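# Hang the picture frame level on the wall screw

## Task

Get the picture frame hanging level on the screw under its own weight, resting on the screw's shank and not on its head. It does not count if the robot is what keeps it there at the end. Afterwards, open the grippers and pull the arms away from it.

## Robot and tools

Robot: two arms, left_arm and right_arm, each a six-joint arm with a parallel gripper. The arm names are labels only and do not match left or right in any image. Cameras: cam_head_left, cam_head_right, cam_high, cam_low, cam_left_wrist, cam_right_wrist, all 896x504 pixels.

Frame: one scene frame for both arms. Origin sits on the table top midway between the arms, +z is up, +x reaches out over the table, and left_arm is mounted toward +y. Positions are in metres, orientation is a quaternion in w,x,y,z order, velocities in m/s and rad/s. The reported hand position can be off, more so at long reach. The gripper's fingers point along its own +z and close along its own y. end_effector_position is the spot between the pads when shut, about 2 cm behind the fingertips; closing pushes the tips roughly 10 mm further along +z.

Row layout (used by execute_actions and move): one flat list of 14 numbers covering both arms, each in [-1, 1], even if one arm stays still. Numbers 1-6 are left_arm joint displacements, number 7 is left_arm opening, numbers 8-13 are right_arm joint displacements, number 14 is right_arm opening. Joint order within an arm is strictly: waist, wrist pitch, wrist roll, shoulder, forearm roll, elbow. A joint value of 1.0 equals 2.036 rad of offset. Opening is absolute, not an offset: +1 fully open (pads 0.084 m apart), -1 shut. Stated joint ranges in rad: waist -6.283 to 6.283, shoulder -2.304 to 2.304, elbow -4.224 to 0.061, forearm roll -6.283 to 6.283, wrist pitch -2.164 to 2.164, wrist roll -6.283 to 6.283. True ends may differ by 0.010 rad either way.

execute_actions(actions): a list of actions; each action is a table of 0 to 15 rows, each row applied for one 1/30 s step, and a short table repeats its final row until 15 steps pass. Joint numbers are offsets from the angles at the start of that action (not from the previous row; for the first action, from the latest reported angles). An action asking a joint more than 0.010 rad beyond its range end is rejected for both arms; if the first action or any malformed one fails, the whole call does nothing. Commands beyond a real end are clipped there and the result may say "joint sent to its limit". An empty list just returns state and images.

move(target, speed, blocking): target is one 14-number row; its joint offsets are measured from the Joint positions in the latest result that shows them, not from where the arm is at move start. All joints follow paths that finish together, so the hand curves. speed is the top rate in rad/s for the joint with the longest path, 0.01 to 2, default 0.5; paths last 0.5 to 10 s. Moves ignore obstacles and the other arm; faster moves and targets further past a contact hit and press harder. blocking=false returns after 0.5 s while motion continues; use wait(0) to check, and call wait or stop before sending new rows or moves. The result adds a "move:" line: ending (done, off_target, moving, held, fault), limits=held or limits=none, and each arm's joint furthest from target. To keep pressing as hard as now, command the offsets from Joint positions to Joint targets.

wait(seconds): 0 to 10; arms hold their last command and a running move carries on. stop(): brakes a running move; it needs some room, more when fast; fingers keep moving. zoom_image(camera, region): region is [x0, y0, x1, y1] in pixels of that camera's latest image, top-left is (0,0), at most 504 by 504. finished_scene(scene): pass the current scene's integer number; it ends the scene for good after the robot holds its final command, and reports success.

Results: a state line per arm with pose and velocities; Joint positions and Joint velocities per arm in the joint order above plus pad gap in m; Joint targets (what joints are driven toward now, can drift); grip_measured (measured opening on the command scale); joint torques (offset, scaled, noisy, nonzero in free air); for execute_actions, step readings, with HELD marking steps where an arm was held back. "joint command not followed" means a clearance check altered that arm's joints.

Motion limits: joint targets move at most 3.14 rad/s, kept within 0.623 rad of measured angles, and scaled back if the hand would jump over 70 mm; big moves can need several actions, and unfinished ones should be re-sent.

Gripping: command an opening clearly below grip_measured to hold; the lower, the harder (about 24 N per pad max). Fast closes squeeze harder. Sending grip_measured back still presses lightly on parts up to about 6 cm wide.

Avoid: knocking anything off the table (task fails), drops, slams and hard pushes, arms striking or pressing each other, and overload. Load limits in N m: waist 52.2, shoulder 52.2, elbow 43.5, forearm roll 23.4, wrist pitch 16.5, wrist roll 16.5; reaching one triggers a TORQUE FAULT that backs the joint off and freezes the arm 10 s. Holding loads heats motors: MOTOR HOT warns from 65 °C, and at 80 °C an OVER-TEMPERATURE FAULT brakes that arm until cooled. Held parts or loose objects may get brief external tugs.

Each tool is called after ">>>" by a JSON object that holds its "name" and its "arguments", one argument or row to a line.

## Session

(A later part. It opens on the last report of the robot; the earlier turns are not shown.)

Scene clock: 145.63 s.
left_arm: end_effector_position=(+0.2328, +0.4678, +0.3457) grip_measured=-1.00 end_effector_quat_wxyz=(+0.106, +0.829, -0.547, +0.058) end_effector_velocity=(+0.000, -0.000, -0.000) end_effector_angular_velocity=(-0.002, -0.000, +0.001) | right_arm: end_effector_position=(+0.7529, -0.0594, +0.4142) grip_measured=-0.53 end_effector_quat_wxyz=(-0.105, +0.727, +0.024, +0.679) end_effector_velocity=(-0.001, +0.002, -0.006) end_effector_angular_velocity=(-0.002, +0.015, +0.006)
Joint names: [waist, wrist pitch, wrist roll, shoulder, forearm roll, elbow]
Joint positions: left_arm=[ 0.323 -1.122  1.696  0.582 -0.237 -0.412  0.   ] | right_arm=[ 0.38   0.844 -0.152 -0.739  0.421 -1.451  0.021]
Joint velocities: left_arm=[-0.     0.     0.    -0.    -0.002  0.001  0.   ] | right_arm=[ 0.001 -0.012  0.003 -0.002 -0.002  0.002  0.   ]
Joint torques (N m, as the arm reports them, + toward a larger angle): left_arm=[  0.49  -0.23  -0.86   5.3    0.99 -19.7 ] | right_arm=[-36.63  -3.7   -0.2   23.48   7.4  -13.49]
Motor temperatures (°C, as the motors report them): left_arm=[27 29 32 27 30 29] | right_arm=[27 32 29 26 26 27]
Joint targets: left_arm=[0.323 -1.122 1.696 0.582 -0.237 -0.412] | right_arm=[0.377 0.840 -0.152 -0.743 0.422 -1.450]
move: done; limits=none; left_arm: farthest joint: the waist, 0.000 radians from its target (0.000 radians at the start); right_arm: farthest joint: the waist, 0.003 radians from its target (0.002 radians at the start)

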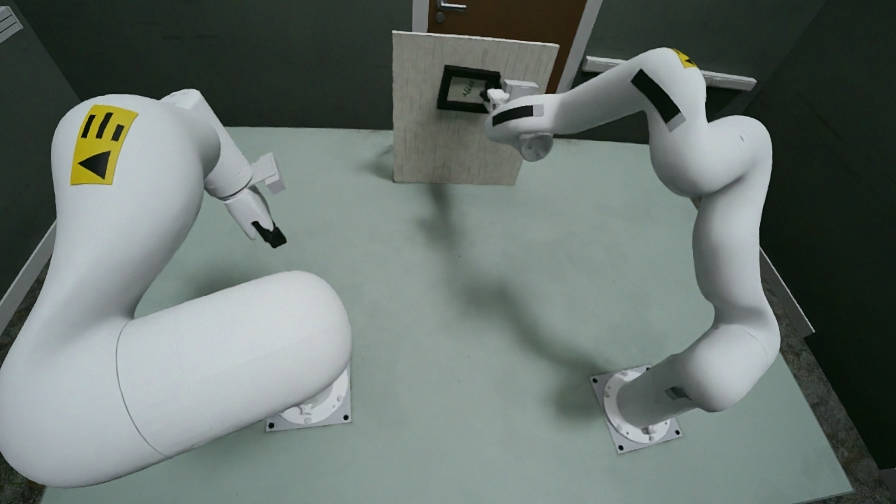

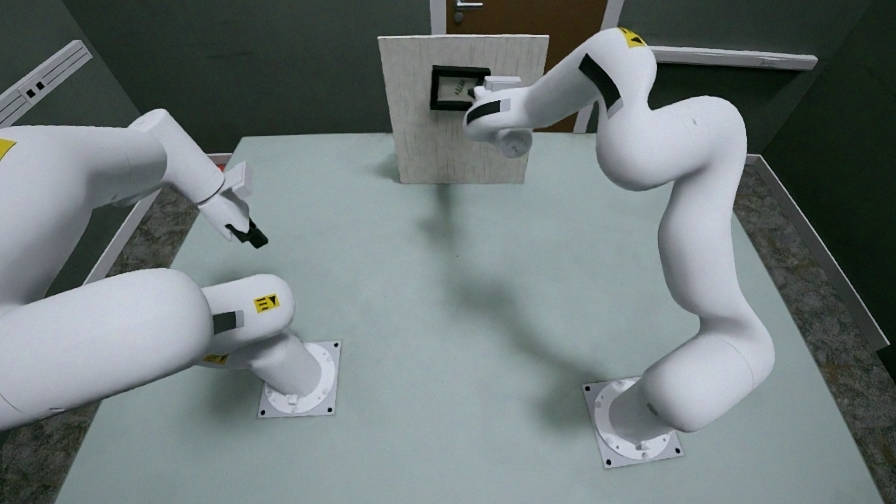

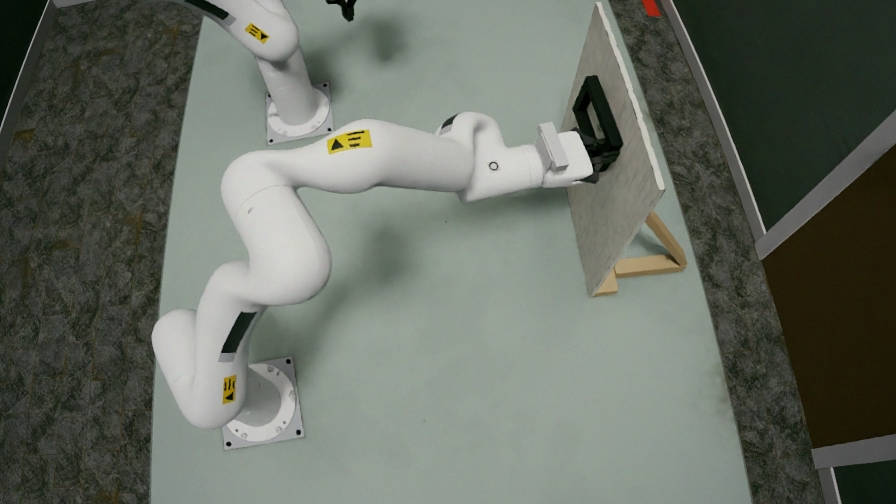

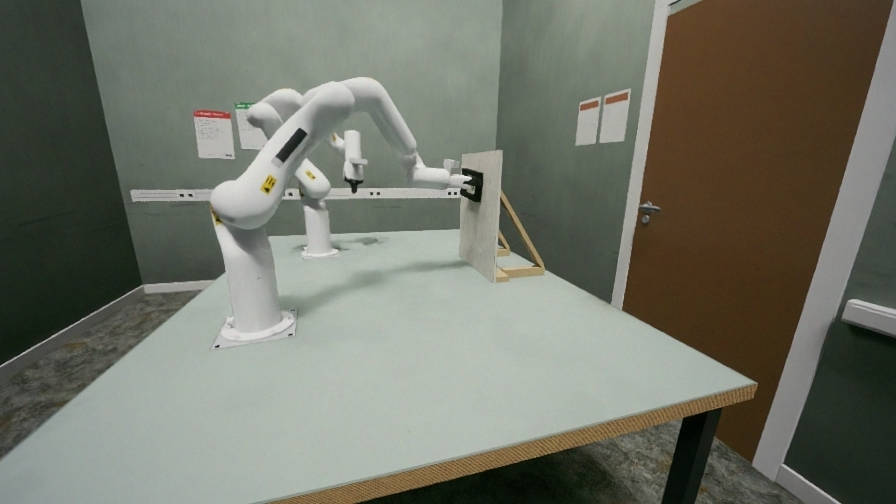

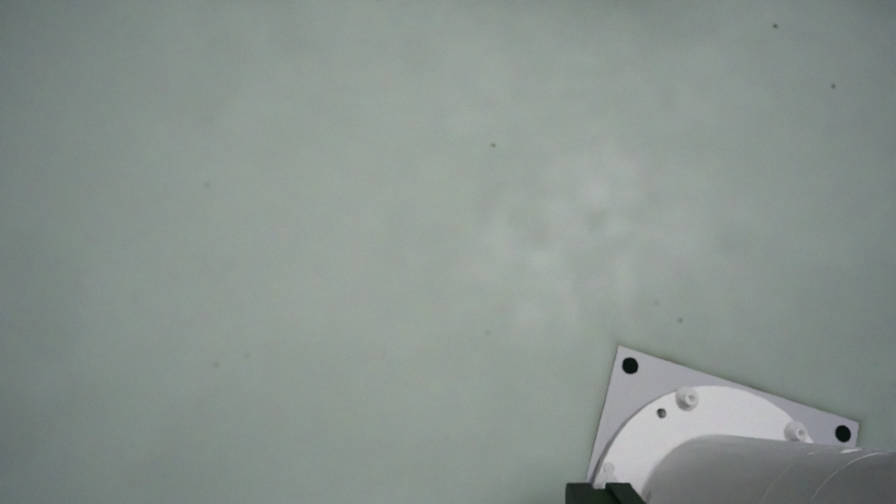

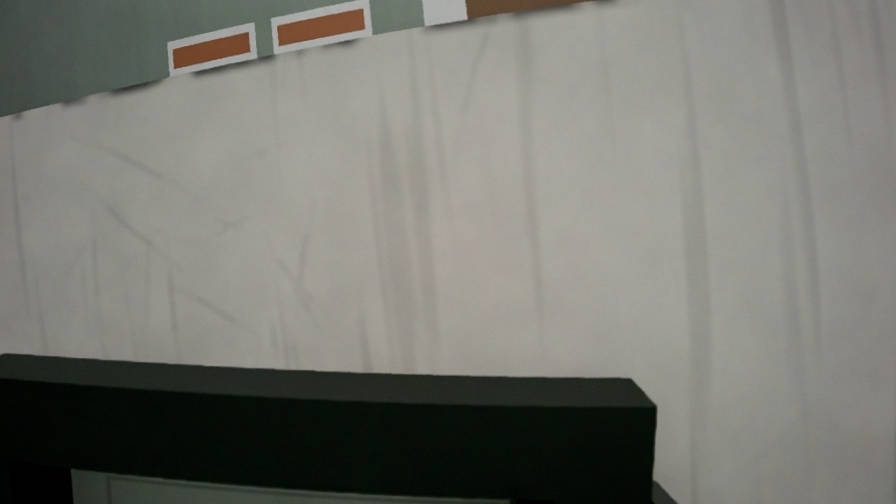

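Seated.

>>> {"name": "move", "arguments": {
  "target": [0,0,0,0,0,0,-1,0,0,0,0,0,0,-0.2]
}}

>>> {"name": "move", "arguments": {
  "target": [0,0,0,0,0,0,-1,0,0.03,0,0.12,0,0.15,0.6],
  "speed": 0.15
}}

>>> {"name": "zoom_image", "arguments": {
  "camera": "cam_head_left",
  "region": [380,20,560,190]
}}

Scene clock: 146.57 s.
left_arm: end_effector_position=(+0.2328, +0.4678, +0.3457) grip_measured=-1.00 end_effector_quat_wxyz=(+0.106, +0.829, -0.547, +0.058) end_effector_velocity=(-0.000, -0.000, -0.000) end_effector_angular_velocity=(-0.000, +0.000, -0.001) | right_arm: end_effector_position=(+0.7526, -0.0594, +0.4128) grip_measured=-0.21 end_effector_quat_wxyz=(-0.104, +0.728, +0.025, +0.678) end_effector_velocity=(+0.001, +0.001, +0.006) end_effector_angular_velocity=(+0.004, -0.009, +0.000)
Joint names: [waist, wrist pitch, wrist roll, shoulder, forearm roll, elbow]
Joint positions: left_arm=[ 0.323 -1.122  1.696  0.582 -0.237 -0.412  0.   ] | right_arm=[ 0.38   0.842 -0.152 -0.739  0.421 -1.45   0.035]
Joint velocities: left_arm=[-0.    -0.     0.001 -0.    -0.    -0.     0.   ] | right_arm=[ 0.001  0.003  0.     0.002 -0.    -0.006  0.   ]
Joint torques (N m, as the arm reports them, + toward a larger angle): left_arm=[  0.38  -0.21  -0.82   5.4    0.92 -19.29] | right_arm=[-15.53   4.09  -0.1   72.6    0.01 -38.34]
Motor temperatures (°C, as the motors report them): left_arm=[27 29 32 27 30 29] | right_arm=[27 32 29 26 26 27]
Joint targets: left_arm=[0.323 -1.122 1.696 0.582 -0.237 -0.412] | right_arm=[0.380 0.844 -0.152 -0.739 0.421 -1.451]
move: done; limits=none; left_arm: farthest joint: the waist, 0.000 radians from its target (0.000 radians at the start); right_arm: farthest joint: the wrist pitch, 0.002 radians from its target (0.000 radians at the start)

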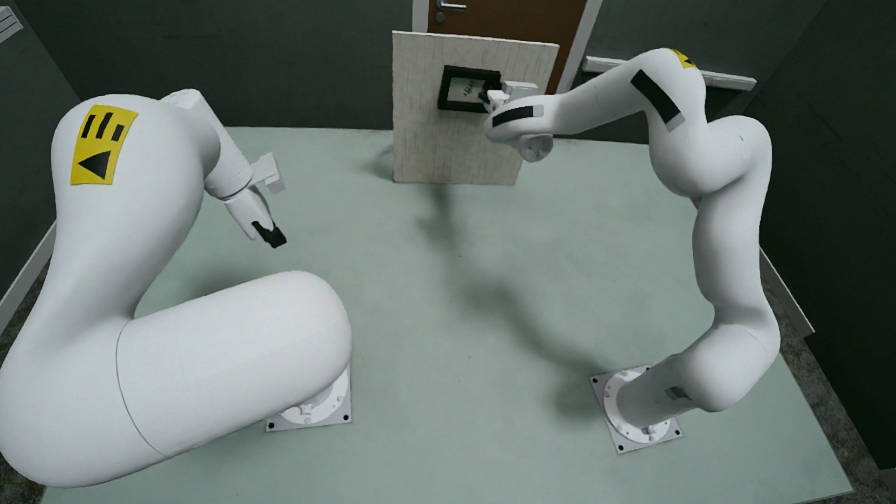

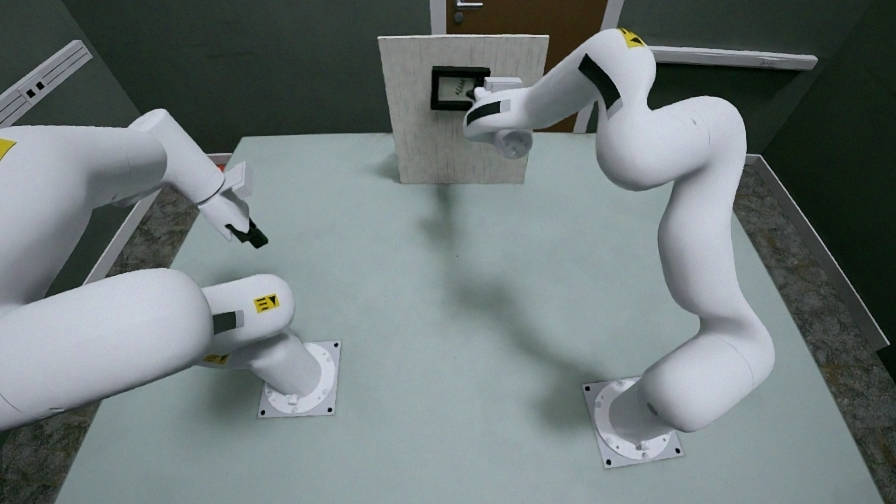

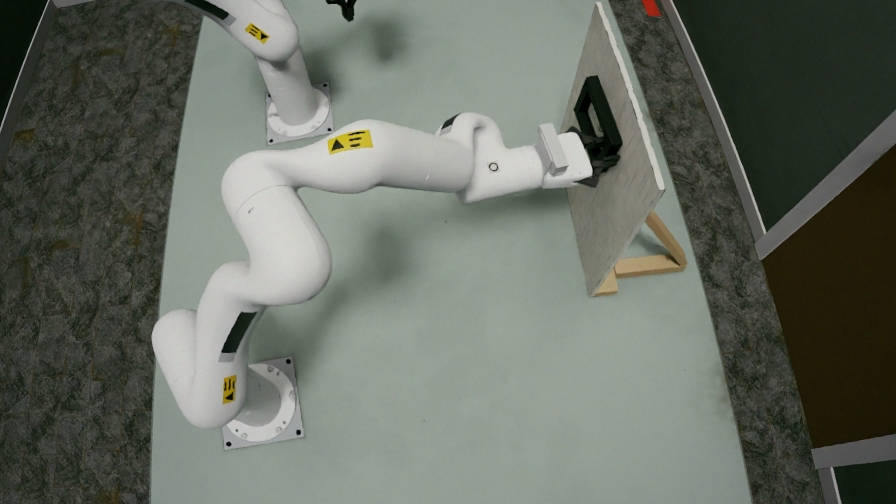

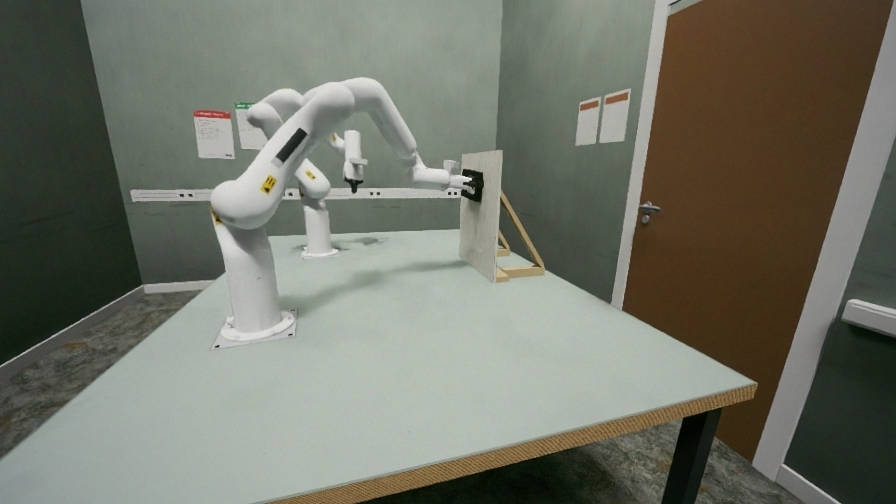

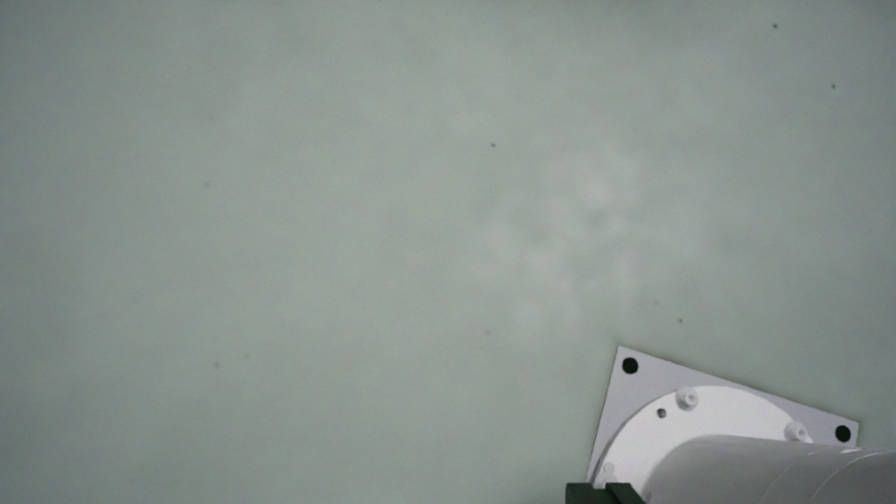

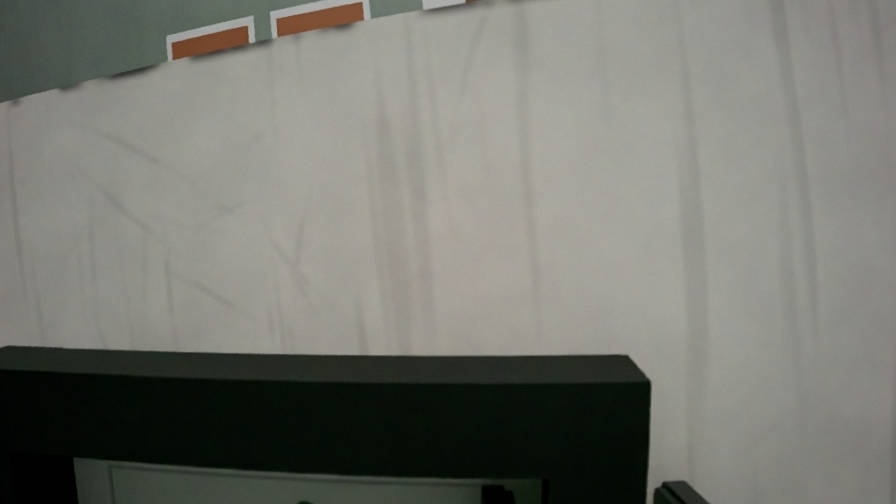

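Scene clock: 148.90 s.
left_arm: end_effector_position=(+0.2328, +0.4678, +0.3457) grip_measured=-1.00 end_effector_quat_wxyz=(+0.106, +0.829, -0.547, +0.058) end_effector_velocity=(+0.000, -0.000, +0.000) end_effector_angular_velocity=(-0.001, -0.000, +0.000) | right_arm: end_effector_position=(+0.6726, -0.1073, +0.4445) grip_measured=+0.59 end_effector_quat_wxyz=(-0.092, +0.727, +0.026, +0.680) end_effector_velocity=(-0.000, -0.000, -0.001) end_effector_angular_velocity=(-0.000, +0.001, -0.001)
Joint names: [waist, wrist pitch, wrist roll, shoulder, forearm roll, elbow]
Joint positions: left_arm=[ 0.323 -1.122  1.696  0.582 -0.237 -0.412  0.   ] | right_arm=[ 0.38   0.903 -0.152 -0.495  0.421 -1.145  0.069]
Joint velocities: left_arm=[-0.001 -0.    -0.    -0.    -0.002 -0.     0.   ] | right_arm=[-0.     0.    -0.     0.     0.001  0.002  0.   ]
Joint torques (N m, as the arm reports them, + toward a larger angle): left_arm=[  0.42  -0.16  -0.82   5.74   0.94 -19.66] | right_arm=[ -6.96   1.23   0.21  52.2    1.14 -23.38]
Motor temperatures (°C, as the motors report them): left_arm=[27 29 32 27 30 29] | right_arm=[27 32 29 26 26 27]
Joint targets: left_arm=[0.323 -1.122 1.696 0.582 -0.237 -0.412] | right_arm=[0.380 0.904 -0.152 -0.495 0.421 -1.145]
move: done; limits=none; left_arm: farthest joint: the waist, 0.000 radians from its target (0.000 radians at the start); right_arm: farthest joint: the waist, 0.000 radians from its target (0.000 radians at the start)

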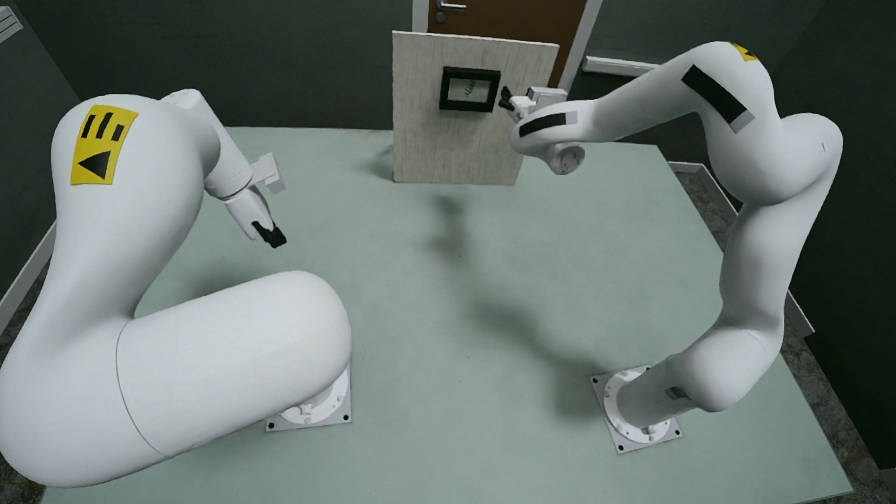

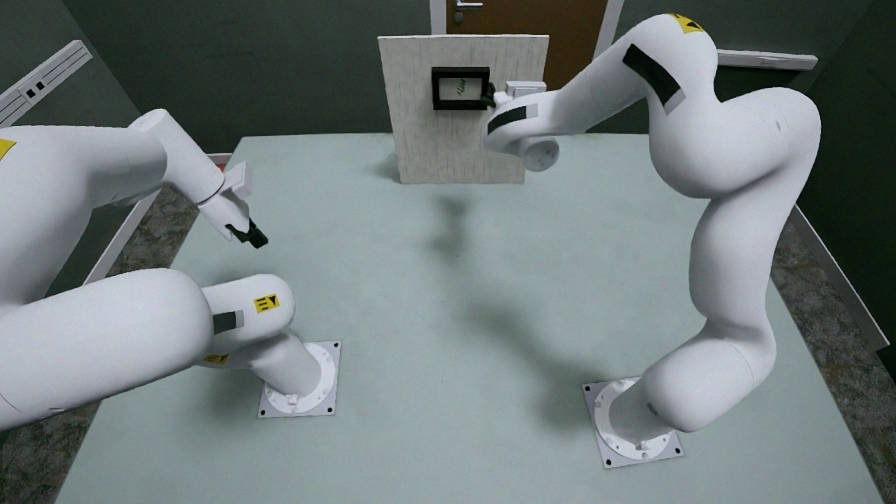

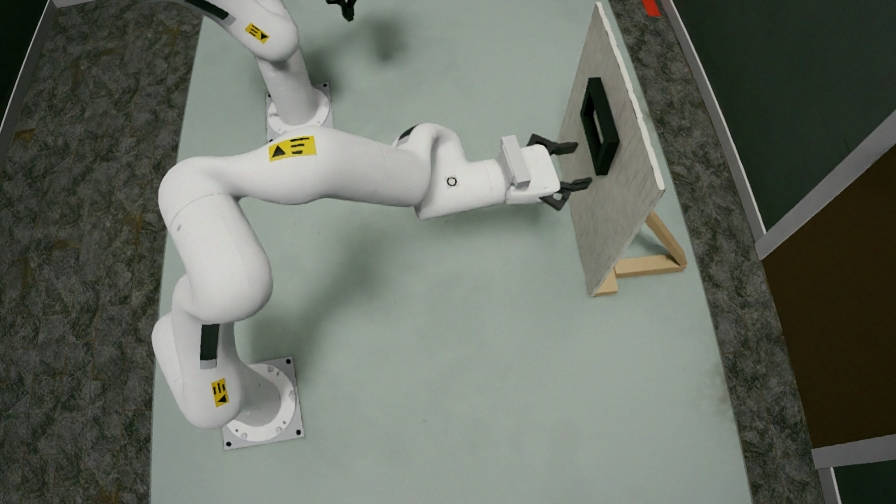

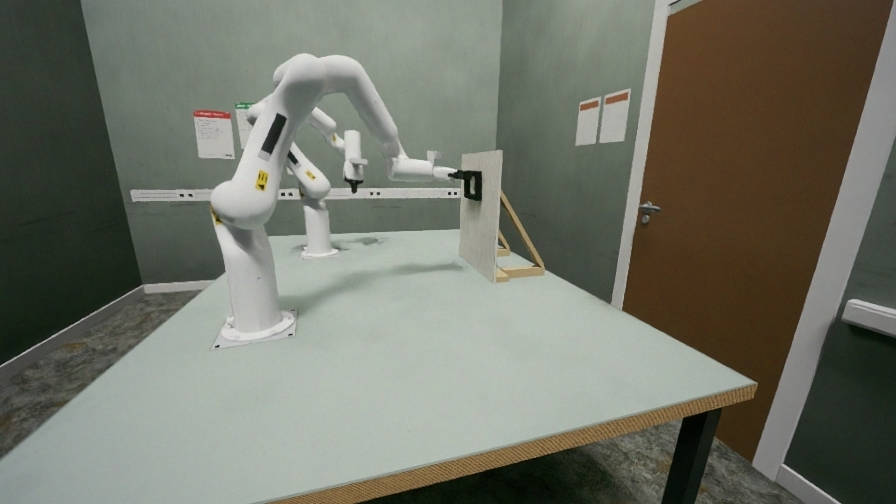

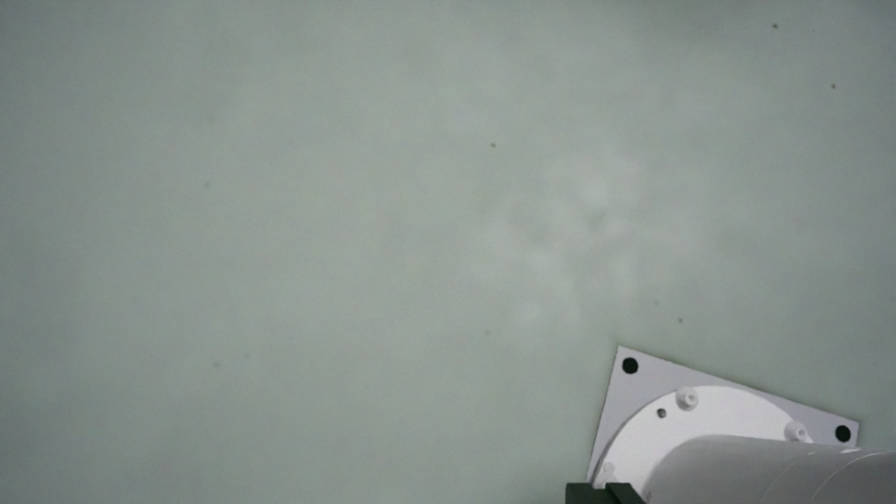

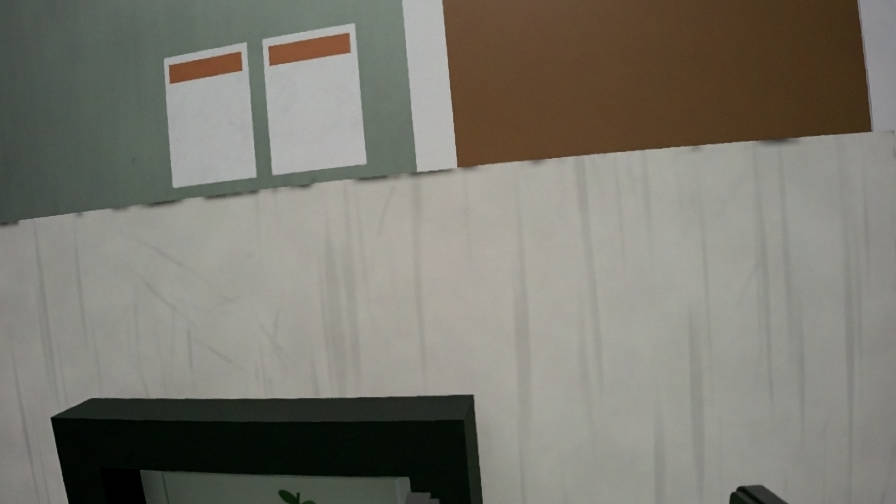

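Region (380, 20, 560, 190) of cam_head_left's 896x504 image, scaled by 2.800, with more detail than that image has.

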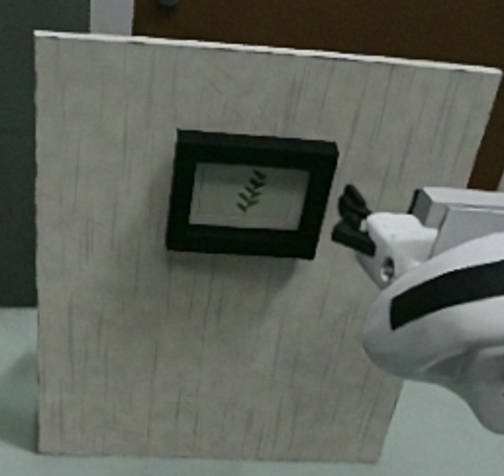

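Roughly parallel with the board's top edge: level.

>>> {"name": "finished_scene", "arguments": {
  "scene": 1
}}

The scene is finished: the task was done.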